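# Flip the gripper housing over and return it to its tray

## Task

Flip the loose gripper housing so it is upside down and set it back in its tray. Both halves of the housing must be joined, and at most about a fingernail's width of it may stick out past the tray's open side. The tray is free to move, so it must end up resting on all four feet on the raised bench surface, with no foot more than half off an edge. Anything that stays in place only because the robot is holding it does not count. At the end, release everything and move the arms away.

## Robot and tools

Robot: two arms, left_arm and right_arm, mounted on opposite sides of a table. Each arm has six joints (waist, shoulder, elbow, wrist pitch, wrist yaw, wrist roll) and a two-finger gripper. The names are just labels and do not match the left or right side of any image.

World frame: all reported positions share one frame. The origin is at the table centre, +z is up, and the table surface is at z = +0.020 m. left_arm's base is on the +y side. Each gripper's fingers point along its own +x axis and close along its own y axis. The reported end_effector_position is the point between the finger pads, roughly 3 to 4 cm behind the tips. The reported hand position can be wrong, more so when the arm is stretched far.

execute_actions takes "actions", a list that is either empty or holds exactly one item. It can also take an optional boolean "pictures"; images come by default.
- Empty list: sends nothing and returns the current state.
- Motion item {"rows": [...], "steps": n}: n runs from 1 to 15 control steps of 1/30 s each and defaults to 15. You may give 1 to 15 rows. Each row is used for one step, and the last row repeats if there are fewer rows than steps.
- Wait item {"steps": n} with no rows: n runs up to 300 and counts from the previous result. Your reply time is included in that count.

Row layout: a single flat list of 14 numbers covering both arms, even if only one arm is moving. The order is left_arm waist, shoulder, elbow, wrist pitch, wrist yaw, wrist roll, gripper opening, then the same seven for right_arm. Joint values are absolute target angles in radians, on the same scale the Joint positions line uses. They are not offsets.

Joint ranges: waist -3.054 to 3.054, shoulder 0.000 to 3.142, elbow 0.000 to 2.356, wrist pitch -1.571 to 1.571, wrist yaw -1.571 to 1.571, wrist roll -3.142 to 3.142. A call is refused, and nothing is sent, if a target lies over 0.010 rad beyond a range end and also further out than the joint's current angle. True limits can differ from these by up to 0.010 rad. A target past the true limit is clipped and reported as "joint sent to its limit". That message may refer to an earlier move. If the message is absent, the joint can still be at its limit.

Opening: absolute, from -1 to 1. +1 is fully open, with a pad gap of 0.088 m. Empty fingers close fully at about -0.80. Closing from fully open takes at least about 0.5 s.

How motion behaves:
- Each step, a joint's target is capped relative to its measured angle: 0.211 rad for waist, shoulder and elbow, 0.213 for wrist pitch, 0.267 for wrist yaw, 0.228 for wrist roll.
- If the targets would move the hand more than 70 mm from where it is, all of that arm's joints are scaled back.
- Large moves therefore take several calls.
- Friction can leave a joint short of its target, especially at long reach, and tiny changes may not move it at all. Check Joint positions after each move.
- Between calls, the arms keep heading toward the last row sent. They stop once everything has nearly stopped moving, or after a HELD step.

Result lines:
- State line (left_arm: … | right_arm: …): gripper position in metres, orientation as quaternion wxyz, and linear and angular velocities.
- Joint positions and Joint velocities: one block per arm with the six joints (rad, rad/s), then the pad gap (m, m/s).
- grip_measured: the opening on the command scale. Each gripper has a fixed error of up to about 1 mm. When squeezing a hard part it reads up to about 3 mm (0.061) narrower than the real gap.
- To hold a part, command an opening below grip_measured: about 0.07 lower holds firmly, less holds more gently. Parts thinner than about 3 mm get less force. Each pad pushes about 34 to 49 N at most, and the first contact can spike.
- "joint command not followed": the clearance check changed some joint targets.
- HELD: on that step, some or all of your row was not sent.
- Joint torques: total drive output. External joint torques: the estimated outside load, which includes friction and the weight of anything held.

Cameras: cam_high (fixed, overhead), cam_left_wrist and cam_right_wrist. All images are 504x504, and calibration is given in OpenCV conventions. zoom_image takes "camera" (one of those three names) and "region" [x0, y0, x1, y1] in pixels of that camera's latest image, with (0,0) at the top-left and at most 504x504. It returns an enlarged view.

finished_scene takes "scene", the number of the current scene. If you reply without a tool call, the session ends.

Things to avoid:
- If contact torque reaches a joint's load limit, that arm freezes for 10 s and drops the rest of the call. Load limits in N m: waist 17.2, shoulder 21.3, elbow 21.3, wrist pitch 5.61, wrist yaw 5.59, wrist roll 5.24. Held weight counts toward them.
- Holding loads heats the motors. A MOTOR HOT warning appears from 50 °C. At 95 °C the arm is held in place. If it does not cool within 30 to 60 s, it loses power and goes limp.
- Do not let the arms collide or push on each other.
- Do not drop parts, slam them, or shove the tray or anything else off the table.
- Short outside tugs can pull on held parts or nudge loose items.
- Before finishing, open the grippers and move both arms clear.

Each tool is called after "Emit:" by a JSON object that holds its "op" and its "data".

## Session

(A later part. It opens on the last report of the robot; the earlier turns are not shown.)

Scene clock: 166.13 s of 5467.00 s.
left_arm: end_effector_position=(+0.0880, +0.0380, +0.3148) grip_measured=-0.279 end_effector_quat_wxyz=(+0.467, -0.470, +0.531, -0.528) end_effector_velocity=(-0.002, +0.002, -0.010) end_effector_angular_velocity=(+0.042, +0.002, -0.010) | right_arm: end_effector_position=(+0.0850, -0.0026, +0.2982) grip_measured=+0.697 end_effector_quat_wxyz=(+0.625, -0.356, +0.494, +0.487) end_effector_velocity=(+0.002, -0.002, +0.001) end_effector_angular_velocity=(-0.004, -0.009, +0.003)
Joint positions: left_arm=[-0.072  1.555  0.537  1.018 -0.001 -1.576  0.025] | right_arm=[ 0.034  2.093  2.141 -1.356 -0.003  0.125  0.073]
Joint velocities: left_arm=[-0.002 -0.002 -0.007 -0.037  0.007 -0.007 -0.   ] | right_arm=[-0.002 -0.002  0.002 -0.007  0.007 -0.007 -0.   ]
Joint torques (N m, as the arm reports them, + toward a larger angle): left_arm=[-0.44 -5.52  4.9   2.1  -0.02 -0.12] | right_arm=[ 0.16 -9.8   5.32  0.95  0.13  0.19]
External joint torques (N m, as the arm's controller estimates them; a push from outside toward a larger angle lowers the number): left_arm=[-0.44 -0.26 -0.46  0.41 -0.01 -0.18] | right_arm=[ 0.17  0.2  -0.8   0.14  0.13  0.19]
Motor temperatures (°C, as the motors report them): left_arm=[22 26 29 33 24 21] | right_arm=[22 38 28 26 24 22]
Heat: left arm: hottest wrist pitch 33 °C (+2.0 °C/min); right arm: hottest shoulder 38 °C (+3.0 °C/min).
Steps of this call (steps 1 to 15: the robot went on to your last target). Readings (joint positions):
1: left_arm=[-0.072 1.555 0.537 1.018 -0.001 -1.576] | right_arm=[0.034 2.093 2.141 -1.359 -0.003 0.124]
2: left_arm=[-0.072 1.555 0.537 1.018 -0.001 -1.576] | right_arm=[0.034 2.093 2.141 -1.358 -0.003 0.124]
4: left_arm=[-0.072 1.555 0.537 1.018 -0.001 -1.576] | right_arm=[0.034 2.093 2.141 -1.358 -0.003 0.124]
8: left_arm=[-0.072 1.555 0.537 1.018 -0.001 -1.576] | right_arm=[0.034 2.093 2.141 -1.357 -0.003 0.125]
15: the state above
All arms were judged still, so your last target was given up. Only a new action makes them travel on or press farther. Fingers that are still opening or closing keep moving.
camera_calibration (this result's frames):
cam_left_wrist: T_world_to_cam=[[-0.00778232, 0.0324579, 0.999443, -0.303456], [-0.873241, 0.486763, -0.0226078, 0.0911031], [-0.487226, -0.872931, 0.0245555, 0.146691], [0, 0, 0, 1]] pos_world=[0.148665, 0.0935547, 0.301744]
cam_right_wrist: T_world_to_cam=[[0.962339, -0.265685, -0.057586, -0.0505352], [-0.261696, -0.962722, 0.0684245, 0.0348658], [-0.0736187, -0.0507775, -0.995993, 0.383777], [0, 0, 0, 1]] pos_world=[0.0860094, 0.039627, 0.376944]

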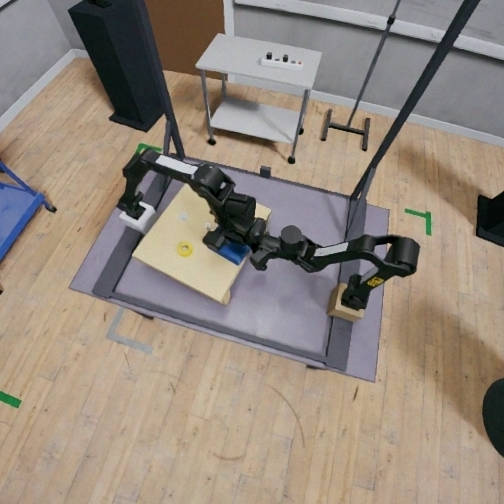

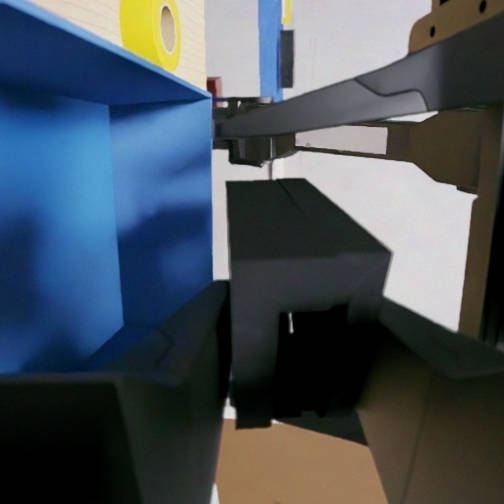

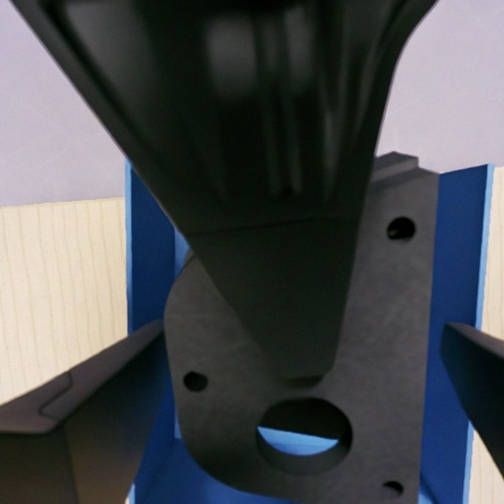

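Emit:
{"op": "execute_actions", "data": {"actions": [{"rows":[[-0.075,1.558,0.547,1.02,0,-1.583,-0.4,0.046,2.095,2.166,-1.36,0,0.16,0.5]]}], "pictures": false}}

Emit:
{"op": "execute_actions", "data": {"actions": [{"rows":[[-0.075,1.558,0.547,1.02,0,-1.583,-0.4,0.046,2.095,2.166,-1.36,0,0.16,0.3],[-0.075,1.558,0.547,1.02,0,-1.583,-0.4,0.046,2.095,2.166,-1.36,0,0.16,0.3],[-0.075,1.558,0.547,1.02,0,-1.583,-0.4,0.046,2.095,2.166,-1.36,0,0.16,0.3],[-0.075,1.558,0.547,1.02,0,-1.583,-0.4,0.046,2.095,2.166,-1.36,0,0.16,0.1]]}]}}

Scene clock: 171.63 s of 5467.00 s.
left_arm: end_effector_position=(+0.0880, +0.0380, +0.3148) grip_measured=-0.279 end_effector_quat_wxyz=(+0.467, -0.470, +0.531, -0.528) end_effector_velocity=(+0.004, -0.000, -0.004) end_effector_angular_velocity=(+0.013, +0.006, +0.024) | right_arm: end_effector_position=(+0.0813, +0.0000, +0.3032) grip_measured=+0.507 end_effector_quat_wxyz=(+0.632, -0.345, +0.495, +0.487) end_effector_velocity=(+0.002, -0.001, +0.003) end_effector_angular_velocity=(+0.001, -0.009, +0.003)
Joint positions: left_arm=[-0.072  1.555  0.537  1.018 -0.001 -1.576  0.025] | right_arm=[ 0.043  2.093  2.158 -1.357 -0.003  0.154  0.064]
Joint velocities: left_arm=[ 0.002  0.002 -0.002 -0.007 -0.022 -0.007 -0.   ] | right_arm=[-0.002 -0.002  0.007 -0.007  0.007 -0.007 -0.001]
Joint torques (N m, as the arm reports them, + toward a larger angle): left_arm=[-0.41 -5.68  4.92  2.13  0.   -0.15] | right_arm=[  0.29 -11.07   6.62   0.66   0.14   0.18]
External joint torques (N m, as the arm's controller estimates them; a push from outside toward a larger angle lowers the number): left_arm=[-0.45 -0.35 -0.53  0.41  0.02 -0.21] | right_arm=[ 0.31 -1.07  0.52 -0.17  0.14  0.18]
Motor temperatures (°C, as the motors report them): left_arm=[22 26 29 33 24 21] | right_arm=[22 38 28 26 24 22]
Heat: left arm: hottest wrist pitch 33 °C (+2.0 °C/min); right arm: hottest shoulder 38 °C (+3.0 °C/min).
Steps of this call (steps 1 to 90: nothing new was sent; then 2.00 s passed at rest; steps 91 to 105: all 15 steps of this action). Readings (joint positions):
91: left_arm=[-0.072 1.555 0.537 1.018 -0.001 -1.576] | right_arm=[0.034 2.093 2.142 -1.356 -0.003 0.129]
92: left_arm=[-0.072 1.555 0.537 1.018 -0.001 -1.576] | right_arm=[0.035 2.093 2.143 -1.356 -0.003 0.136]
94: left_arm=[-0.072 1.555 0.537 1.018 -0.001 -1.576] | right_arm=[0.038 2.093 2.147 -1.356 -0.003 0.143]
98: left_arm=[-0.072 1.555 0.537 1.018 -0.001 -1.576] | right_arm=[0.043 2.093 2.156 -1.356 -0.003 0.151]
105: the state above

Scene clock: 172.13 s of 5467.00 s.
left_arm: end_effector_position=(+0.0873, +0.0381, +0.3148) grip_measured=-0.279 end_effector_quat_wxyz=(+0.466, -0.469, +0.532, -0.528) end_effector_velocity=(+0.000, +0.000, -0.004) end_effector_angular_velocity=(+0.015, +0.020, +0.005) | right_arm: end_effector_position=(+0.0805, +0.0002, +0.3034) grip_measured=+0.205 end_effector_quat_wxyz=(+0.632, -0.345, +0.495, +0.487) end_effector_velocity=(-0.000, -0.002, -0.000) end_effector_angular_velocity=(-0.007, +0.006, +0.007)
Joint positions: left_arm=[-0.074  1.555  0.537  1.018  0.    -1.577  0.025] | right_arm=[ 0.045  2.093  2.159 -1.358 -0.003  0.155  0.049]
Joint velocities: left_arm=[-0.002  0.002 -0.002 -0.007 -0.007 -0.022 -0.   ] | right_arm=[-0.002 -0.002 -0.002 -0.007 -0.007 -0.007 -0.   ]
Joint torques (N m, as the arm reports them, + toward a larger angle): left_arm=[-0.12 -5.78  4.88  2.13 -0.04 -0.11] | right_arm=[  0.14 -11.16   6.63   0.7    0.13   0.2 ]
External joint torques (N m, as the arm's controller estimates them; a push from outside toward a larger angle lowers the number): left_arm=[-0.12 -0.48 -0.54  0.42 -0.03 -0.16] | right_arm=[ 0.17 -1.2   0.55 -0.13  0.13  0.2 ]
Motor temperatures (°C, as the motors report them): left_arm=[22 26 29 33 24 21] | right_arm=[22 38 28 26 24 22]
Heat: left arm: hottest wrist pitch 33 °C (+2.0 °C/min); right arm: hottest shoulder 38 °C (+3.0 °C/min).
Steps of this call (steps 1 to 15: all 15 steps of this action). Readings (joint positions):
1: left_arm=[-0.072 1.555 0.537 1.018 -0.001 -1.576] | right_arm=[0.043 2.093 2.158 -1.357 -0.003 0.154]
2: left_arm=[-0.072 1.555 0.537 1.018 -0.001 -1.576] | right_arm=[0.043 2.093 2.158 -1.357 -0.003 0.154]
4: left_arm=[-0.072 1.555 0.537 1.018 -0.001 -1.576] | right_arm=[0.043 2.093 2.159 -1.357 -0.003 0.155]
8: left_arm=[-0.073 1.555 0.537 1.018 0.000 -1.577] | right_arm=[0.044 2.093 2.159 -1.358 -0.003 0.155]
15: the state above
camera_calibration (this result's frames):
cam_left_wrist: T_world_to_cam=[[-0.0065729, 0.0323334, 0.999456, -0.303569], [-0.87215, 0.488764, -0.0215477, 0.0899065], [-0.489194, -0.871817, 0.0249869, 0.146404], [0, 0, 0, 1]] pos_world=[0.148037, 0.0935097, 0.301683]
cam_right_wrist: T_world_to_cam=[[0.957061, -0.281977, -0.0672572, -0.0417388], [-0.278742, -0.958868, 0.0536169, 0.0418492], [-0.0796095, -0.0325672, -0.996294, 0.389299], [0, 0, 0, 1]] pos_world=[0.0826036, 0.0410368, 0.382805]

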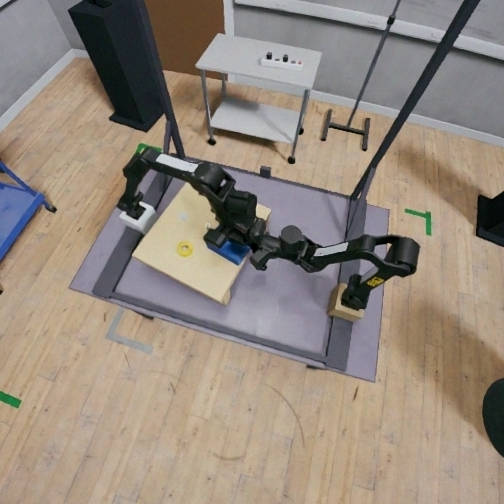

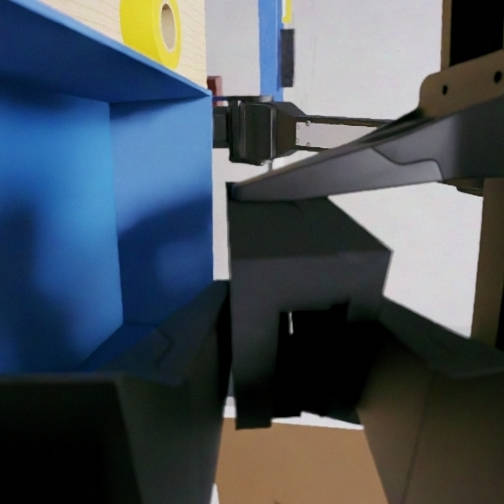

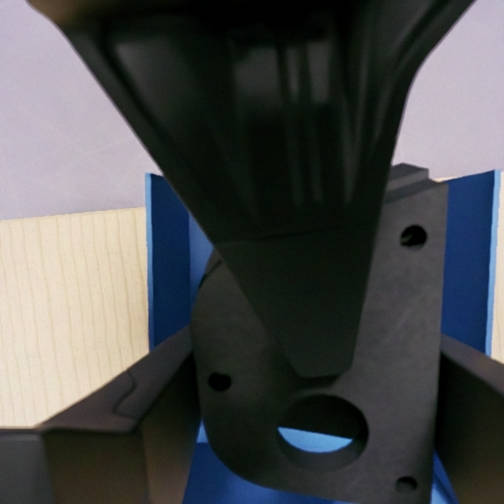

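Emit:
{"op": "execute_actions", "data": {"actions": [{"rows":[[-0.075,1.558,0.547,1.02,0,-1.583,0.05,0.046,2.095,2.166,-1.36,0,0.16,0.1],[-0.075,1.558,0.547,1.02,0,-1.583,0.05,0.046,2.095,2.166,-1.36,0,0.16,0.1],[-0.075,1.558,0.547,1.02,0,-1.583,0.05,0.046,2.095,2.166,-1.36,0,0.16,0.1],[-0.075,1.558,0.547,1.02,0,-1.583,0.05,0.046,2.095,2.166,-1.36,0,0.16,0.1],[-0.075,1.558,0.547,1.02,0,-1.583,0.05,0.046,2.095,2.166,-1.36,0,0.16,0.1],[-0.075,1.558,0.547,1.02,0,-1.583,0.05,0.046,2.095,2.166,-1.36,0,0.16,0.1],[-0.075,1.48,0.475,1.01,0,-1.583,0.05,0.046,2.095,2.166,-1.36,0,0.16,0.1],[-0.075,1.48,0.475,1.01,0,-1.583,0.05,0.046,2.095,2.166,-1.36,0,0.16,0.1],[-0.075,1.48,0.475,1.01,0,-1.583,0.05,0.046,2.095,2.166,-1.36,0,0.16,0.1],[-0.075,1.40,0.41,0.995,0,-1.583,0.05,0.046,2.095,2.166,-1.36,0,0.16,0.1],[-0.075,1.40,0.41,0.995,0,-1.583,0.05,0.046,2.095,2.166,-1.36,0,0.16,0.1],[-0.075,1.40,0.41,0.995,0,-1.583,0.05,0.046,2.095,2.166,-1.36,0,0.16,0.1],[-0.075,1.25,0.3,0.95,0,-1.583,0.05,0.046,2.095,2.166,-1.36,0,0.16,0.1]]}], "pictures": false}}

Emit:
{"op": "execute_actions", "data": {"actions": [{"steps":10}], "pictures": false}}

Emit:
{"op": "execute_actions", "data": {"actions": [{"rows":[[-0.075,1.25,0.3,0.95,0,-1.583,0.05,0.036,2.07,2.12,-1.34,0,0.16,0.1],[-0.075,1.25,0.3,0.95,0,-1.583,0.05,0.036,2.06,2.09,-1.32,0,0.16,0.1],[-0.075,1.25,0.3,0.95,0,-1.583,0.05,0.036,2.05,2.06,-1.30,0,0.16,0.1],[-0.075,1.25,0.3,0.95,0,-1.583,0.05,0.036,2.04,2.03,-1.28,0,0.16,0.1],[-0.075,1.25,0.3,0.95,0,-1.583,0.05,0.036,2.03,2.0,-1.26,0,0.16,0.1],[-0.075,1.25,0.3,0.95,0,-1.583,0.05,0.036,2.025,1.975,-1.24,0,0.16,0.1],[-0.075,1.25,0.3,0.95,0,-1.583,0.05,0.036,2.025,1.95,-1.215,0,0.16,0.1],[-0.075,1.25,0.3,0.95,0,-1.583,0.05,0.036,2.025,1.925,-1.19,0,0.16,0.1],[-0.075,1.25,0.3,0.95,0,-1.583,0.05,0.036,2.025,1.9,-1.165,0,0.16,0.1],[-0.075,1.25,0.3,0.95,0,-1.583,0.05,0.036,2.025,1.875,-1.14,0,0.16,0.1],[-0.075,1.25,0.3,0.95,0,-1.583,0.05,0.036,2.025,1.85,-1.115,0,0.16,0.1],[-0.075,1.25,0.3,0.95,0,-1.583,0.05,0.036,2.025,1.825,-1.09,0,0.16,0.1],[-0.075,1.25,0.3,0.95,0,-1.583,0.05,0.036,2.025,1.8,-1.066,0,0.16,0.1]]}], "pictures": false}}

Emit:
{"op": "execute_actions", "data": {"actions": [{"steps":20}]}}

Scene clock: 190.20 s of 5467.00 s.
left_arm: end_effector_position=(+0.0928, +0.0819, +0.3181) grip_measured=+0.038 end_effector_quat_wxyz=(+0.465, -0.471, +0.531, -0.530) end_effector_velocity=(+0.027, +0.228, +0.002) end_effector_angular_velocity=(-0.069, +0.016, -0.010) | right_arm: end_effector_position=(+0.0805, +0.0002, +0.3036) grip_measured=+0.205 end_effector_quat_wxyz=(+0.632, -0.345, +0.495, +0.487) end_effector_velocity=(-0.000, -0.002, -0.002) end_effector_angular_velocity=(-0.012, +0.003, +0.021)
Joint positions: left_arm=[-0.074  1.357  0.384  0.978  0.    -1.577  0.041] | right_arm=[ 0.045  2.093  2.16  -1.358 -0.003  0.155  0.049]
Joint velocities: left_arm=[-0.002 -1.048 -0.808 -0.168  0.007 -0.007  0.003] | right_arm=[-0.002  0.002 -0.002 -0.007 -0.007 -0.022 -0.   ]
Joint torques (N m, as the arm reports them, + toward a larger angle): left_arm=[-0.09 -3.73  4.6   1.77 -0.05 -0.13] | right_arm=[  0.1  -11.06   6.61   0.7    0.13   0.19]
External joint torques (N m, as the arm's controller estimates them; a push from outside toward a larger angle lowers the number): left_arm=[-0.07 -0.47 -1.74  0.05 -0.06 -0.19] | right_arm=[ 0.04 -1.18  0.58 -0.12  0.13  0.19]
Motor temperatures (°C, as the motors report them): left_arm=[22 26 29 33 24 21] | right_arm=[22 40 29 25 24 22]
Heat: left arm: hottest wrist pitch 33 °C (+2.0 °C/min); right arm: hottest shoulder 40 °C (+4.1 °C/min).
Steps of this call (steps 1 to 15: the robot went on to your last target; steps 16 to 90: nothing new was sent; then 14.57 s passed at rest; steps 91 to 105: all 15 steps of this action). Readings (joint positions):
91: left_arm=[-0.074 1.555 0.537 1.018 0.000 -1.577] | right_arm=[0.045 2.093 2.159 -1.358 -0.003 0.155]
92: left_arm=[-0.074 1.555 0.537 1.018 0.000 -1.577] | right_arm=[0.045 2.093 2.160 -1.358 -0.003 0.155]
94: left_arm=[-0.074 1.555 0.537 1.018 0.000 -1.577] | right_arm=[0.045 2.093 2.160 -1.358 -0.003 0.155]
98: left_arm=[-0.074 1.540 0.525 1.018 0.000 -1.577] | right_arm=[0.045 2.093 2.160 -1.358 -0.003 0.155]
105: the state above

Scene clock: 190.53 s of 5467.00 s.
left_arm: end_effector_position=(+0.0953, +0.1018, +0.3158) grip_measured=+0.047 end_effector_quat_wxyz=(+0.466, -0.470, +0.531, -0.529) end_effector_velocity=(-0.001, +0.011, -0.003) end_effector_angular_velocity=(+0.011, -0.009, -0.010) | right_arm: end_effector_position=(+0.0805, +0.0002, +0.3036) grip_measured=+0.205 end_effector_quat_wxyz=(+0.632, -0.345, +0.495, +0.487) end_effector_velocity=(+0.002, -0.002, +0.001) end_effector_angular_velocity=(-0.004, -0.009, +0.003)
Joint positions: left_arm=[-0.074  1.263  0.313  0.954  0.    -1.577  0.041] | right_arm=[ 0.045  2.093  2.16  -1.358 -0.003  0.155  0.049]
Joint velocities: left_arm=[-0.002 -0.061 -0.037 -0.037  0.007  0.007 -0.   ] | right_arm=[-0.002 -0.002  0.002 -0.007  0.007 -0.007 -0.   ]
Joint torques (N m, as the arm reports them, + toward a larger angle): left_arm=[-0.24 -5.03  3.61  1.83 -0.02 -0.1 ] | right_arm=[  0.07 -11.01   6.48   0.7    0.12   0.18]
External joint torques (N m, as the arm's controller estimates them; a push from outside toward a larger angle lowers the number): left_arm=[-0.23 -1.56 -2.12  0.11 -0.02 -0.16] | right_arm=[ 0.08 -1.01  0.37 -0.14  0.12  0.18]
Motor temperatures (°C, as the motors report them): left_arm=[22 26 29 33 24 21] | right_arm=[22 40 29 25 24 22]
Heat: left arm: hottest wrist pitch 33 °C (+2.0 °C/min); right arm: hottest shoulder 40 °C (+4.0 °C/min).
Steps of this call (steps 1 to 10: the robot went on to your last target). Readings (joint positions):
1: left_arm=[-0.074 1.329 0.362 0.973 0.000 -1.577] | right_arm=[0.045 2.093 2.160 -1.358 -0.003 0.155]
2: left_arm=[-0.074 1.310 0.349 0.968 0.000 -1.577] | right_arm=[0.045 2.093 2.160 -1.358 -0.003 0.155]
4: left_arm=[-0.074 1.288 0.332 0.961 0.000 -1.577] | right_arm=[0.045 2.093 2.160 -1.358 -0.003 0.155]
8: left_arm=[-0.074 1.268 0.316 0.955 0.000 -1.577] | right_arm=[0.045 2.093 2.160 -1.358 -0.003 0.155]
10: the state above

Scene clock: 191.03 s of 5467.00 s.
left_arm: end_effector_position=(+0.0954, +0.1031, +0.3158) grip_measured=+0.048 end_effector_quat_wxyz=(+0.465, -0.470, +0.531, -0.529) end_effector_velocity=(-0.002, +0.002, -0.002) end_effector_angular_velocity=(+0.008, +0.006, -0.010) | right_arm: end_effector_position=(+0.0827, -0.0021, +0.2475) grip_measured=+0.205 end_effector_quat_wxyz=(+0.631, -0.346, +0.498, +0.483) end_effector_velocity=(-0.004, -0.027, -0.136) end_effector_angular_velocity=(-0.166, +0.030, +0.007)
Joint positions: left_arm=[-0.074  1.257  0.308  0.952  0.    -1.577  0.041] | right_arm=[ 0.039  2.043  1.861 -1.118 -0.003  0.155  0.049]
Joint velocities: left_arm=[-0.002 -0.007 -0.007 -0.007  0.007 -0.007 -0.   ] | right_arm=[-0.002  0.002 -0.496  0.33  -0.007 -0.007  0.   ]
Joint torques (N m, as the arm reports them, + toward a larger angle): left_arm=[-0.18 -4.73  3.52  1.76 -0.05 -0.1 ] | right_arm=[ -0.2  -13.15   5.49   1.08   0.12   0.2 ]
External joint torques (N m, as the arm's controller estimates them; a push from outside toward a larger angle lowers the number): left_arm=[-0.16 -1.27 -2.15  0.04 -0.05 -0.16] | right_arm=[-0.2  -2.53 -1.36  0.17  0.13  0.19]
Motor temperatures (°C, as the motors report them): left_arm=[22 26 29 33 24 21] | right_arm=[22 40 29 25 24 22]
Heat: left arm: hottest wrist pitch 33 °C (+2.0 °C/min); right arm: hottest shoulder 40 °C (+4.1 °C/min).
Steps of this call (steps 1 to 15: all 15 steps of this action). Readings (joint positions):
1: left_arm=[-0.074 1.262 0.312 0.954 0.000 -1.577] | right_arm=[0.045 2.093 2.158 -1.357 -0.003 0.155]
2: left_arm=[-0.074 1.261 0.311 0.953 0.000 -1.577] | right_arm=[0.044 2.091 2.151 -1.351 -0.003 0.155]
4: left_arm=[-0.074 1.259 0.310 0.953 0.000 -1.577] | right_arm=[0.043 2.080 2.118 -1.327 -0.003 0.155]
8: left_arm=[-0.074 1.258 0.309 0.952 0.000 -1.577] | right_arm=[0.040 2.055 2.023 -1.263 -0.003 0.155]
15: the state above

Scene clock: 191.70 s of 5467.00 s.
left_arm: end_effector_position=(+0.0954, +0.1031, +0.3156) grip_measured=+0.048 end_effector_quat_wxyz=(+0.466, -0.470, +0.531, -0.529) end_effector_velocity=(+0.002, +0.000, -0.002) end_effector_angular_velocity=(+0.008, +0.006, +0.010) | right_arm: end_effector_position=(+0.0831, -0.0016, +0.2388) grip_measured=+0.205 end_effector_quat_wxyz=(+0.633, -0.344, +0.495, +0.485) end_effector_velocity=(+0.000, +0.001, -0.001) end_effector_angular_velocity=(+0.003, +0.005, +0.007)
Joint positions: left_arm=[-0.074  1.257  0.308  0.952  0.    -1.577  0.041] | right_arm=[ 0.039  2.036  1.813 -1.068 -0.003  0.155  0.049]
Joint velocities: left_arm=[ 0.002 -0.002 -0.002 -0.007 -0.007 -0.007  0.   ] | right_arm=[-0.002  0.002 -0.002  0.007 -0.007 -0.007 -0.   ]
Joint torques (N m, as the arm reports them, + toward a larger angle): left_arm=[-0.24 -4.88  3.53  1.78 -0.06 -0.16] | right_arm=[ -0.18 -12.16   4.57   1.02   0.1    0.2 ]
External joint torques (N m, as the arm's controller estimates them; a push from outside toward a larger angle lowers the number): left_arm=[-0.27 -1.43 -2.15  0.06 -0.04 -0.21] | right_arm=[-0.21 -2.32 -1.83  0.16  0.11  0.2 ]
Motor temperatures (°C, as the motors report them): left_arm=[22 26 29 33 24 21] | right_arm=[22 41 29 25 24 22]
Heat: left arm: hottest wrist pitch 33 °C (+2.0 °C/min); right arm: hottest shoulder 41 °C (+5.0 °C/min).
Steps of this call (steps 1 to 20: the robot went on to your last target). Readings (joint positions):
1: left_arm=[-0.074 1.257 0.308 0.952 0.000 -1.577] | right_arm=[0.039 2.043 1.846 -1.108 -0.003 0.155]
2: left_arm=[-0.074 1.257 0.308 0.952 0.000 -1.577] | right_arm=[0.039 2.043 1.835 -1.100 -0.003 0.155]
4: left_arm=[-0.074 1.257 0.308 0.952 0.000 -1.577] | right_arm=[0.039 2.041 1.825 -1.087 -0.003 0.155]
8: left_arm=[-0.074 1.257 0.308 0.952 0.000 -1.577] | right_arm=[0.039 2.038 1.818 -1.074 -0.003 0.155]
20: the state above
camera_calibration (this result's frames):
cam_left_wrist: T_world_to_cam=[[-0.00614656, 0.035738, 0.999342, -0.306752], [-0.87216, 0.488688, -0.0228405, 0.0656524], [-0.489183, -0.871726, 0.0281655, 0.206062], [0, 0, 0, 1]] pos_world=[0.156176, 0.158509, 0.302246]
cam_right_wrist: T_world_to_cam=[[0.955323, -0.287867, -0.0670036, -0.0489733], [-0.284715, -0.957156, 0.0528115, 0.0450637], [-0.0793356, -0.0313751, -0.996354, 0.3251], [0, 0, 0, 1]] pos_world=[0.0854077, 0.0392353, 0.318253]

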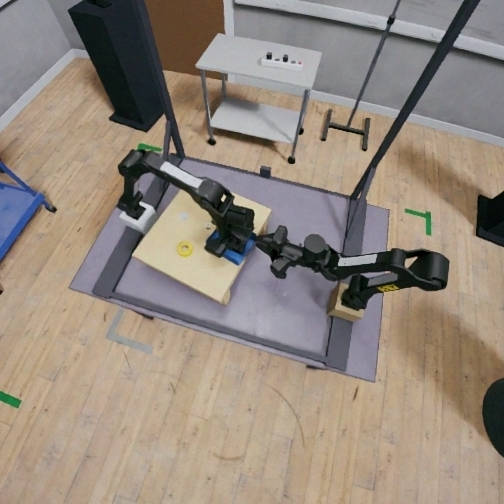

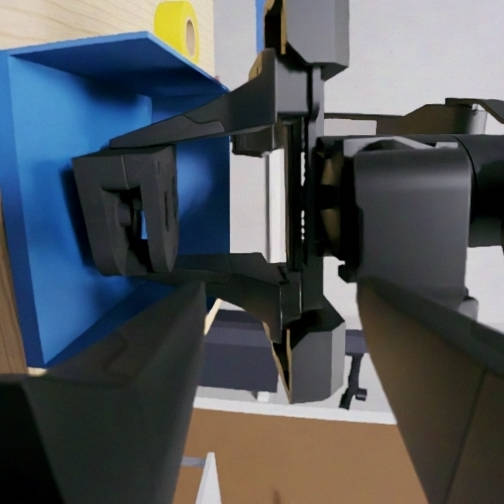

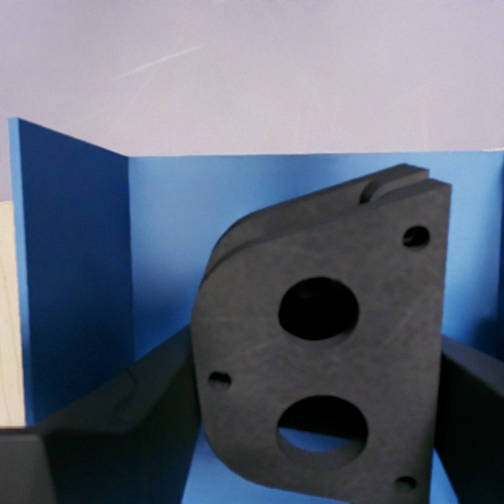

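Emit:
{"op": "execute_actions", "data": {"actions": [{"rows":[[-0.075,1.25,0.3,0.95,0,-1.583,0.05,0.036,1.99,1.75,-1.05,0,0.16,0.1],[-0.075,1.25,0.3,0.95,0,-1.583,0.05,0.036,1.99,1.75,-1.05,0,0.16,0.1],[-0.075,1.25,0.3,0.95,0,-1.583,0.05,0.036,1.99,1.75,-1.05,0,0.16,0.1],[-0.075,1.25,0.3,0.95,0,-1.583,0.05,0.036,1.99,1.75,-1.05,0,0.16,0.1],[-0.075,1.25,0.3,0.95,0,-1.583,0.05,0.036,1.99,1.75,-1.05,0,0.16,0.1],[-0.075,1.25,0.3,0.95,0,-1.583,0.05,0.036,1.955,1.7,-1.032,0,0.16,0.1],[-0.075,1.25,0.3,0.95,0,-1.583,0.05,0.036,1.955,1.7,-1.032,0,0.16,0.1],[-0.075,1.25,0.3,0.95,0,-1.583,0.05,0.036,1.955,1.7,-1.032,0,0.16,0.1],[-0.075,1.25,0.3,0.95,0,-1.583,0.05,0.036,1.955,1.7,-1.032,0,0.16,0.1],[-0.075,1.25,0.3,0.95,0,-1.583,0.05,0.036,1.955,1.7,-1.032,0,0.16,0.1],[-0.075,1.25,0.3,0.95,0,-1.583,0.05,0.036,1.92,1.643,-1.014,0,0.16,0.1]]}], "pictures": false}}

Emit:
{"op": "execute_actions", "data": {"actions": [{"steps":20}]}}

Scene clock: 199.43 s of 5467.00 s.
left_arm: end_effector_position=(+0.0954, +0.1032, +0.3157) grip_measured=+0.048 end_effector_quat_wxyz=(+0.465, -0.470, +0.531, -0.529) end_effector_velocity=(+0.000, -0.000, +0.003) end_effector_angular_velocity=(-0.013, -0.006, +0.005) | right_arm: end_effector_position=(+0.0797, -0.0236, +0.2379) grip_measured=+0.205 end_effector_quat_wxyz=(+0.633, -0.344, +0.495, +0.485) end_effector_velocity=(-0.004, -0.039, -0.016) end_effector_angular_velocity=(-0.057, -0.001, +0.003)
Joint positions: left_arm=[-0.074  1.257  0.308  0.952  0.    -1.577  0.041] | right_arm=[ 0.039  1.943  1.677 -1.024 -0.003  0.155  0.049]
Joint velocities: left_arm=[-0.002 -0.002  0.002  0.007 -0.007  0.007 -0.   ] | right_arm=[-0.002 -0.11  -0.203  0.037  0.007 -0.007 -0.   ]
Joint torques (N m, as the arm reports them, + toward a larger angle): left_arm=[-0.2  -4.66  3.53  1.76 -0.07 -0.11] | right_arm=[ -0.19 -11.41   4.83   1.18   0.12   0.2 ]
External joint torques (N m, as the arm's controller estimates them; a push from outside toward a larger angle lowers the number): left_arm=[-0.21 -1.16 -2.24  0.01 -0.06 -0.17] | right_arm=[-0.19 -2.8  -1.37  0.25  0.12  0.2 ]
Motor temperatures (°C, as the motors report them): left_arm=[22 26 29 33 24 21] | right_arm=[22 42 28 26 24 22]
Heat: left arm: hottest wrist pitch 33 °C (+2.0 °C/min); right arm: hottest shoulder 42 °C (+5.0 °C/min).
Steps of this call (steps 1 to 15: the robot went on to your last target; steps 16 to 90: nothing new was sent; then 4.23 s passed at rest; steps 91 to 105: all 15 steps of this action). Readings (joint positions):
91: left_arm=[-0.074 1.257 0.308 0.952 0.000 -1.577] | right_arm=[0.039 2.032 1.807 -1.063 -0.003 0.155]
92: left_arm=[-0.074 1.257 0.308 0.952 0.000 -1.577] | right_arm=[0.039 2.026 1.797 -1.058 -0.003 0.155]
94: left_arm=[-0.074 1.257 0.308 0.952 0.000 -1.577] | right_arm=[0.039 2.014 1.782 -1.058 -0.003 0.155]
98: left_arm=[-0.074 1.257 0.308 0.952 0.000 -1.577] | right_arm=[0.039 1.990 1.745 -1.043 -0.003 0.155]
105: the state above

Scene clock: 200.10 s of 5467.00 s.
left_arm: end_effector_position=(+0.0954, +0.1032, +0.3157) grip_measured=+0.048 end_effector_quat_wxyz=(+0.465, -0.470, +0.531, -0.529) end_effector_velocity=(+0.000, +0.000, -0.003) end_effector_angular_velocity=(+0.015, +0.020, +0.005) | right_arm: end_effector_position=(+0.0794, -0.0260, +0.2375) grip_measured=+0.205 end_effector_quat_wxyz=(+0.634, -0.343, +0.494, +0.486) end_effector_velocity=(-0.001, -0.005, -0.001) end_effector_angular_velocity=(-0.020, +0.012, -0.007)
Joint positions: left_arm=[-0.074  1.257  0.308  0.952  0.    -1.577  0.041] | right_arm=[ 0.039  1.93   1.658 -1.014 -0.003  0.155  0.049]
Joint velocities: left_arm=[-0.002  0.002 -0.002 -0.007 -0.007 -0.022 -0.   ] | right_arm=[-0.002 -0.002 -0.002 -0.022 -0.007  0.007 -0.   ]
Joint torques (N m, as the arm reports them, + toward a larger angle): left_arm=[-0.33 -4.84  3.62  1.77 -0.04 -0.13] | right_arm=[ -0.2  -11.44   4.52   0.88   0.12   0.2 ]
External joint torques (N m, as the arm's controller estimates them; a push from outside toward a larger angle lowers the number): left_arm=[-0.32 -1.4  -2.08  0.05 -0.03 -0.19] | right_arm=[-0.19 -2.4  -1.81  0.05  0.12  0.2 ]
Motor temperatures (°C, as the motors report them): left_arm=[22 26 29 33 24 21] | right_arm=[22 42 28 26 24 22]
Heat: left arm: hottest wrist pitch 33 °C (+1.0 °C/min); right arm: hottest shoulder 42 °C (+5.1 °C/min).
Steps of this call (steps 1 to 20: the robot went on to your last target). Readings (joint positions):
1: left_arm=[-0.074 1.257 0.308 0.952 0.000 -1.577] | right_arm=[0.039 1.940 1.671 -1.021 -0.003 0.155]
2: left_arm=[-0.074 1.257 0.308 0.952 0.000 -1.577] | right_arm=[0.039 1.938 1.668 -1.019 -0.003 0.155]
4: left_arm=[-0.074 1.257 0.308 0.952 0.000 -1.577] | right_arm=[0.039 1.934 1.664 -1.017 -0.003 0.155]
8: left_arm=[-0.074 1.257 0.308 0.952 0.000 -1.577] | right_arm=[0.039 1.932 1.660 -1.015 -0.003 0.155]
20: the state above
camera_calibration (this result's frames):
cam_left_wrist: T_world_to_cam=[[-0.0060992, 0.0361162, 0.999329, -0.306917], [-0.872161, 0.488679, -0.0229842, 0.0656891], [-0.489182, -0.871716, 0.0285186, 0.205977], [0, 0, 0, 1]] pos_world=[0.15618, 0.158537, 0.302347]
cam_right_wrist: T_world_to_cam=[[0.955362, -0.287613, -0.0675458, -0.0524454], [-0.284744, -0.957348, 0.0490387, 0.0215453], [-0.0787691, -0.0276164, -0.99651, 0.322895], [0, 0, 0, 1]] pos_world=[0.0816733, 0.0144596, 0.317169]

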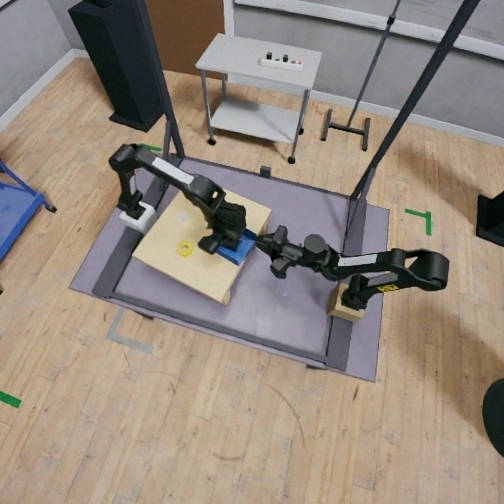

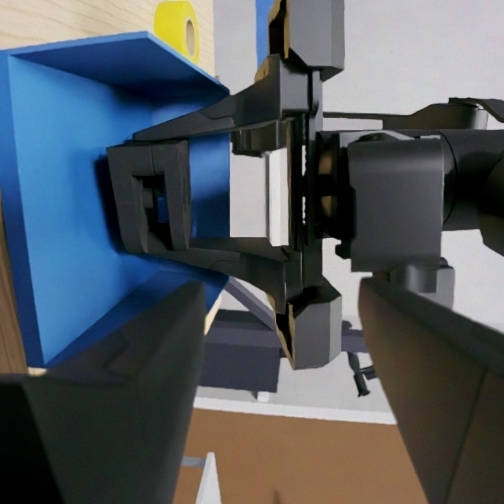

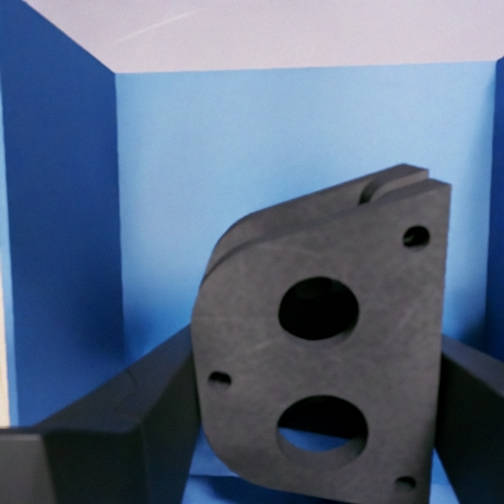

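Another ~2 cm back.

Emit:
{"op": "execute_actions", "data": {"actions": [{"rows":[[-0.075,1.25,0.3,0.95,0,-1.583,0.05,0.04,1.895,1.608,-1.0,0,0.16,0.1],[-0.075,1.25,0.3,0.95,0,-1.583,0.05,0.04,1.895,1.608,-1.0,0,0.16,0.1],[-0.075,1.25,0.3,0.95,0,-1.583,0.05,0.04,1.895,1.608,-1.0,0,0.16,0.1],[-0.075,1.25,0.3,0.95,0,-1.583,0.05,0.04,1.895,1.608,-1.0,0,0.16,0.1],[-0.075,1.25,0.3,0.95,0,-1.583,0.05,0.04,1.895,1.608,-1.0,0,0.16,0.1],[-0.075,1.25,0.3,0.95,0,-1.583,0.05,0.04,1.87,1.573,-0.99,0,0.16,0.1],[-0.075,1.25,0.3,0.95,0,-1.583,0.05,0.04,1.87,1.573,-0.99,0,0.16,0.1],[-0.075,1.25,0.3,0.95,0,-1.583,0.05,0.04,1.87,1.573,-0.99,0,0.16,0.1],[-0.075,1.25,0.3,0.95,0,-1.583,0.05,0.04,1.87,1.573,-0.99,0,0.16,0.1],[-0.075,1.25,0.3,0.95,0,-1.583,0.05,0.04,1.87,1.573,-0.99,0,0.16,0.1],[-0.075,1.25,0.3,0.95,0,-1.583,0.05,0.04,1.845,1.538,-0.98,0,0.16,0.1]]}], "pictures": false}}

Emit:
{"op": "execute_actions", "data": {"actions": [{"steps":20}]}}

Scene clock: 208.20 s of 5467.00 s.
left_arm: end_effector_position=(+0.0954, +0.1032, +0.3157) grip_measured=+0.048 end_effector_quat_wxyz=(+0.465, -0.470, +0.531, -0.529) end_effector_velocity=(+0.005, +0.000, +0.003) end_effector_angular_velocity=(-0.013, -0.006, +0.034) | right_arm: end_effector_position=(+0.0769, -0.0422, +0.2368) grip_measured=+0.205 end_effector_quat_wxyz=(+0.635, -0.342, +0.493, +0.487) end_effector_velocity=(-0.007, -0.030, -0.016) end_effector_angular_velocity=(-0.067, +0.033, -0.003)
Joint positions: left_arm=[-0.074  1.257  0.308  0.952  0.    -1.577  0.041] | right_arm=[ 0.039  1.864  1.565 -0.985 -0.003  0.155  0.049]
Joint velocities: left_arm=[-0.002 -0.007 -0.002  0.007 -0.037  0.007 -0.   ] | right_arm=[-0.002 -0.061 -0.125 -0.007 -0.022  0.007  0.   ]
Joint torques (N m, as the arm reports them, + toward a larger angle): left_arm=[-0.19 -4.93  3.55  1.78 -0.05 -0.13] | right_arm=[  0.14 -11.01   4.7    0.99   0.09   0.2 ]
External joint torques (N m, as the arm's controller estimates them; a push from outside toward a larger angle lowers the number): left_arm=[-0.22 -1.48 -2.13  0.06 -0.04 -0.18] | right_arm=[ 0.13 -2.71 -1.57  0.06  0.1   0.2 ]
Motor temperatures (°C, as the motors report them): left_arm=[22 26 29 33 24 21] | right_arm=[22 43 28 26 24 22]
Heat: left arm: hottest wrist pitch 33 °C (+1.0 °C/min); right arm: hottest shoulder 43 °C (+5.1 °C/min).
Steps of this call (steps 1 to 15: the robot went on to your last target; steps 16 to 90: nothing new was sent; then 4.60 s passed at rest; steps 91 to 105: all 15 steps of this action). Readings (joint positions):
91: left_arm=[-0.074 1.257 0.308 0.952 0.000 -1.577] | right_arm=[0.039 1.928 1.653 -1.010 -0.003 0.155]
92: left_arm=[-0.074 1.257 0.308 0.952 0.000 -1.577] | right_arm=[0.039 1.923 1.647 -1.007 -0.003 0.155]
94: left_arm=[-0.074 1.257 0.308 0.952 0.000 -1.577] | right_arm=[0.039 1.914 1.635 -1.007 -0.003 0.155]
98: left_arm=[-0.074 1.257 0.308 0.952 0.000 -1.577] | right_arm=[0.039 1.896 1.610 -0.996 -0.003 0.155]
105: the state above

Scene clock: 208.87 s of 5467.00 s.
left_arm: end_effector_position=(+0.0954, +0.1032, +0.3157) grip_measured=+0.048 end_effector_quat_wxyz=(+0.465, -0.470, +0.531, -0.529) end_effector_velocity=(-0.002, +0.000, +0.000) end_effector_angular_velocity=(+0.003, +0.007, -0.010) | right_arm: end_effector_position=(+0.0766, -0.0444, +0.2361) grip_measured=+0.205 end_effector_quat_wxyz=(+0.635, -0.342, +0.494, +0.486) end_effector_velocity=(-0.000, -0.002, -0.000) end_effector_angular_velocity=(-0.006, +0.006, +0.007)
Joint positions: left_arm=[-0.074  1.257  0.308  0.952  0.    -1.577  0.041] | right_arm=[ 0.039  1.856  1.552 -0.98  -0.003  0.155  0.049]
Joint velocities: left_arm=[-0.002 -0.002  0.002 -0.007  0.007 -0.007 -0.   ] | right_arm=[-0.002 -0.002 -0.002 -0.007 -0.007 -0.007 -0.   ]
Joint torques (N m, as the arm reports them, + toward a larger angle): left_arm=[-0.23 -4.74  3.55  1.76 -0.05 -0.1 ] | right_arm=[  0.08 -11.     4.52   0.89   0.11   0.19]
External joint torques (N m, as the arm's controller estimates them; a push from outside toward a larger angle lowers the number): left_arm=[-0.22 -1.28 -2.17  0.04 -0.05 -0.16] | right_arm=[ 0.06 -2.47 -1.83  0.05  0.12  0.19]
Motor temperatures (°C, as the motors report them): left_arm=[22 26 29 33 24 21] | right_arm=[22 43 28 26 24 22]
Heat: left arm: hottest wrist pitch 33 °C (+1.0 °C/min); right arm: hottest shoulder 43 °C (+5.0 °C/min).
Steps of this call (steps 1 to 20: the robot went on to your last target). Readings (joint positions):
1: left_arm=[-0.074 1.257 0.308 0.952 0.000 -1.577] | right_arm=[0.039 1.862 1.561 -0.985 -0.003 0.155]
2: left_arm=[-0.074 1.257 0.308 0.952 0.000 -1.577] | right_arm=[0.039 1.861 1.559 -0.984 -0.003 0.155]
4: left_arm=[-0.074 1.257 0.308 0.952 0.000 -1.577] | right_arm=[0.039 1.858 1.556 -0.982 -0.003 0.155]
8: left_arm=[-0.074 1.257 0.308 0.952 0.000 -1.577] | right_arm=[0.039 1.857 1.553 -0.981 -0.003 0.155]
20: the state above
camera_calibration (this result's frames):
cam_left_wrist: T_world_to_cam=[[-0.0060992, 0.0361162, 0.999329, -0.306917], [-0.872161, 0.488679, -0.0229842, 0.0656891], [-0.489182, -0.871716, 0.0285186, 0.205977], [0, 0, 0, 1]] pos_world=[0.15618, 0.158537, 0.302347]
cam_right_wrist: T_world_to_cam=[[0.955389, -0.287435, -0.0679248, -0.055082], [-0.284763, -0.957474, 0.0463974, 0.00389853], [-0.0783725, -0.024985, -0.996611, 0.320819], [0, 0, 0, 1]] pos_world=[0.0788783, -0.00408408, 0.315809]

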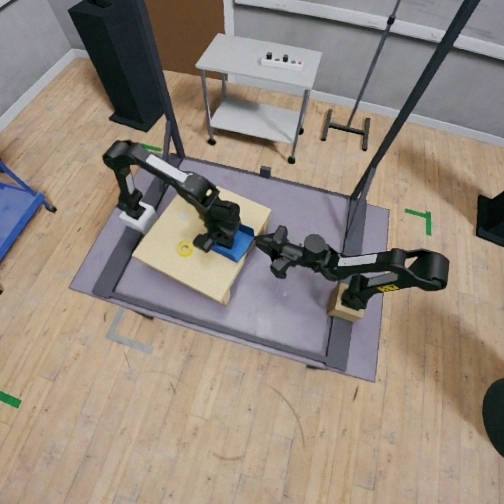

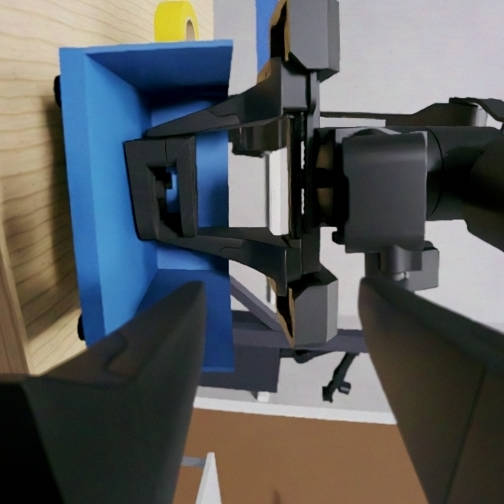

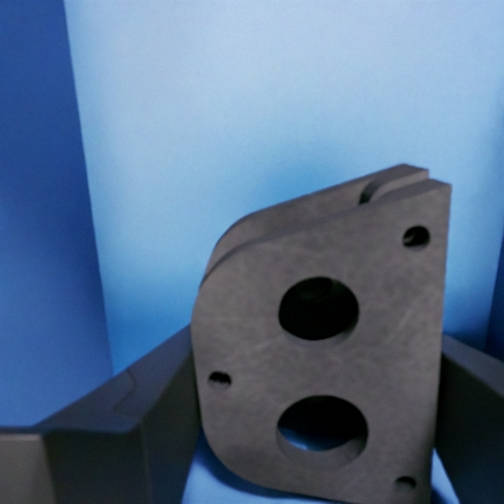

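Emit:
{"op": "execute_actions", "data": {"actions": [{"rows":[[-0.075,1.25,0.3,0.95,0,-1.583,0.05,0.04,1.895,1.59,-0.99,0,0.16,0.1],[-0.075,1.25,0.3,0.95,0,-1.583,0.05,0.04,1.895,1.59,-0.99,0,0.16,0.1],[-0.075,1.25,0.3,0.95,0,-1.583,0.05,0.04,1.895,1.59,-0.99,0,0.16,0.1],[-0.075,1.25,0.3,0.95,0,-1.583,0.05,0.04,1.895,1.59,-0.99,0,0.16,0.1],[-0.075,1.25,0.3,0.95,0,-1.583,0.05,0.04,1.895,1.59,-0.99,0,0.16,0.1],[-0.075,1.25,0.3,0.95,0,-1.583,0.05,0.04,1.915,1.615,-0.995,0,0.16,0.1],[-0.075,1.25,0.3,0.95,0,-1.583,0.05,0.04,1.915,1.615,-0.995,0,0.16,0.1],[-0.075,1.25,0.3,0.95,0,-1.583,0.05,0.04,1.915,1.615,-0.995,0,0.16,0.1],[-0.075,1.25,0.3,0.95,0,-1.583,0.05,0.04,1.915,1.615,-0.995,0,0.16,0.1],[-0.075,1.25,0.3,0.95,0,-1.583,0.05,0.04,1.915,1.615,-0.995,0,0.16,0.1],[-0.075,1.25,0.3,0.95,0,-1.583,0.05,0.04,1.94,1.635,-0.998,0,0.16,0.1]]}], "pictures": false}}

Emit:
{"op": "execute_actions", "data": {"actions": [{"steps":20}]}}

Scene clock: 216.30 s of 5467.00 s.
left_arm: end_effector_position=(+0.0954, +0.1032, +0.3156) grip_measured=+0.048 end_effector_quat_wxyz=(+0.466, -0.470, +0.531, -0.529) end_effector_velocity=(+0.000, +0.001, -0.005) end_effector_angular_velocity=(+0.023, +0.005, +0.005) | right_arm: end_effector_position=(+0.0787, -0.0304, +0.2374) grip_measured=+0.205 end_effector_quat_wxyz=(+0.636, -0.340, +0.492, +0.488) end_effector_velocity=(+0.003, +0.019, +0.006) end_effector_angular_velocity=(+0.029, +0.015, +0.006)
Joint positions: left_arm=[-0.074  1.257  0.308  0.952  0.    -1.577  0.041] | right_arm=[ 0.039  1.906  1.623 -0.995 -0.003  0.155  0.049]
Joint velocities: left_arm=[-0.002 -0.002 -0.002 -0.022 -0.007 -0.007  0.   ] | right_arm=[-0.007  0.051  0.085 -0.007 -0.022 -0.007 -0.   ]
Joint torques (N m, as the arm reports them, + toward a larger angle): left_arm=[-0.2  -4.87  3.68  1.77 -0.06 -0.13] | right_arm=[ 0.12 -7.37  6.41  0.76  0.14  0.2 ]
External joint torques (N m, as the arm's controller estimates them; a push from outside toward a larger angle lowers the number): left_arm=[-0.21 -1.44 -1.98  0.06 -0.05 -0.18] | right_arm=[ 0.15  2.02 -0.2  -0.09  0.14  0.2 ]
Motor temperatures (°C, as the motors report them): left_arm=[22 26 29 33 24 21] | right_arm=[22 43 28 26 24 22]
Heat: left arm: hottest wrist pitch 33 °C (+1.0 °C/min); right arm: hottest shoulder 43 °C (+4.0 °C/min).
Steps of this call (steps 1 to 15: the robot went on to your last target; steps 16 to 90: nothing new was sent; then 3.93 s passed at rest; steps 91 to 105: all 15 steps of this action). Readings (joint positions):
91: left_arm=[-0.074 1.257 0.308 0.952 0.000 -1.577] | right_arm=[0.039 1.856 1.553 -0.981 -0.003 0.155]
92: left_arm=[-0.074 1.257 0.308 0.952 0.000 -1.577] | right_arm=[0.039 1.856 1.557 -0.982 -0.003 0.155]
94: left_arm=[-0.074 1.257 0.308 0.952 0.000 -1.577] | right_arm=[0.039 1.860 1.566 -0.982 -0.003 0.155]
98: left_arm=[-0.074 1.257 0.308 0.952 0.000 -1.577] | right_arm=[0.039 1.877 1.590 -0.990 -0.003 0.155]
105: the state above

Scene clock: 216.97 s of 5467.00 s.
left_arm: end_effector_position=(+0.0954, +0.1032, +0.3156) grip_measured=+0.048 end_effector_quat_wxyz=(+0.466, -0.470, +0.531, -0.529) end_effector_velocity=(+0.000, +0.001, -0.004) end_effector_angular_velocity=(+0.013, +0.006, +0.005) | right_arm: end_effector_position=(+0.0790, -0.0285, +0.2374) grip_measured=+0.205 end_effector_quat_wxyz=(+0.636, -0.340, +0.492, +0.488) end_effector_velocity=(+0.002, -0.002, -0.000) end_effector_angular_velocity=(-0.009, -0.008, +0.002)
Joint positions: left_arm=[-0.074  1.257  0.308  0.952  0.    -1.577  0.041] | right_arm=[ 0.039  1.913  1.632 -0.997 -0.003  0.155  0.049]
Joint velocities: left_arm=[-0.002 -0.002 -0.007 -0.007 -0.007 -0.007  0.   ] | right_arm=[-0.002 -0.002 -0.002 -0.007  0.007 -0.007 -0.   ]
Joint torques (N m, as the arm reports them, + toward a larger angle): left_arm=[-0.27 -4.74  3.4   1.8  -0.06 -0.13] | right_arm=[ 0.12 -7.38  6.41  0.77  0.12  0.2 ]
External joint torques (N m, as the arm's controller estimates them; a push from outside toward a larger angle lowers the number): left_arm=[-0.27 -1.33 -2.24  0.1  -0.05 -0.19] | right_arm=[ 0.12  1.65 -0.01 -0.09  0.12  0.2 ]
Motor temperatures (°C, as the motors report them): left_arm=[22 26 29 33 24 21] | right_arm=[22 42 28 26 24 22]
Heat: left arm: hottest wrist pitch 33 °C (+0.0 °C/min); right arm: hottest shoulder 42 °C (+3.0 °C/min).
Steps of this call (steps 1 to 15: the robot went on to your last target; steps 16 to 20: nothing new was sent). Readings (joint positions):
1: left_arm=[-0.074 1.257 0.308 0.952 0.000 -1.577] | right_arm=[0.039 1.908 1.625 -0.995 -0.003 0.155]
2: left_arm=[-0.074 1.257 0.308 0.952 0.000 -1.577] | right_arm=[0.039 1.909 1.627 -0.995 -0.003 0.155]
4: left_arm=[-0.074 1.257 0.308 0.952 0.000 -1.577] | right_arm=[0.039 1.911 1.629 -0.996 -0.003 0.155]
8: left_arm=[-0.074 1.257 0.308 0.952 0.000 -1.577] | right_arm=[0.039 1.913 1.631 -0.996 -0.003 0.155]
20: the state above
All arms were judged still, so your last target was given up. Only a new action makes them travel on or press farther. Fingers that are still opening or closing keep moving.
camera_calibration (this result's frames):
cam_left_wrist: T_world_to_cam=[[-0.00614656, 0.035738, 0.999342, -0.306795], [-0.87216, 0.488688, -0.0228405, 0.0656409], [-0.489183, -0.871726, 0.0281655, 0.206092], [0, 0, 0, 1]] pos_world=[0.15618, 0.158542, 0.302288]
cam_right_wrist: T_world_to_cam=[[0.955451, -0.287022, -0.0687892, -0.052503], [-0.284803, -0.957736, 0.0403587, 0.0211305], [-0.0774658, -0.0189694, -0.996815, 0.322904], [0, 0, 0, 1]] pos_world=[0.0811961, 0.0112932, 0.317411]

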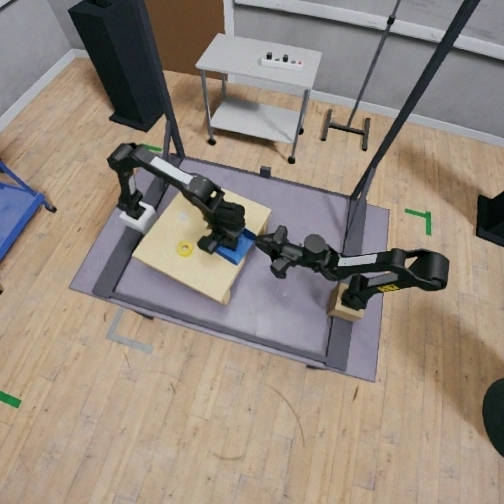

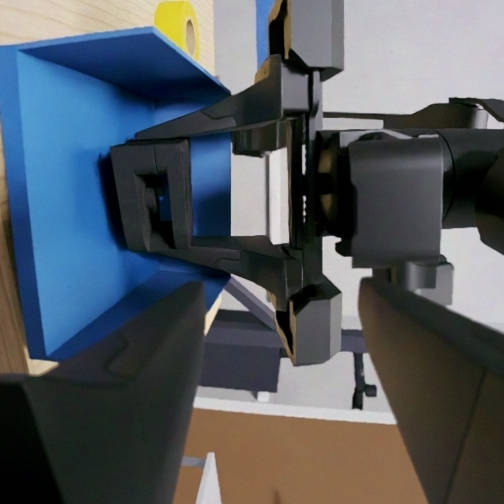

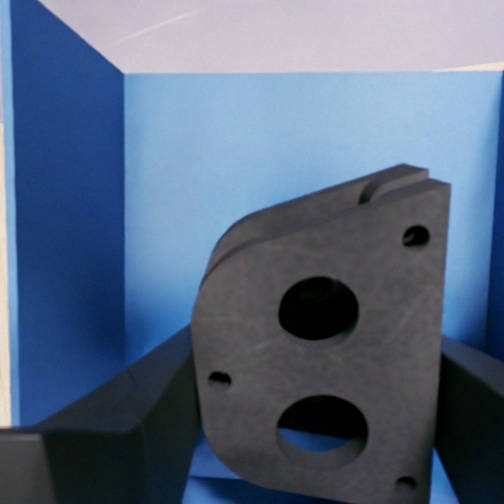

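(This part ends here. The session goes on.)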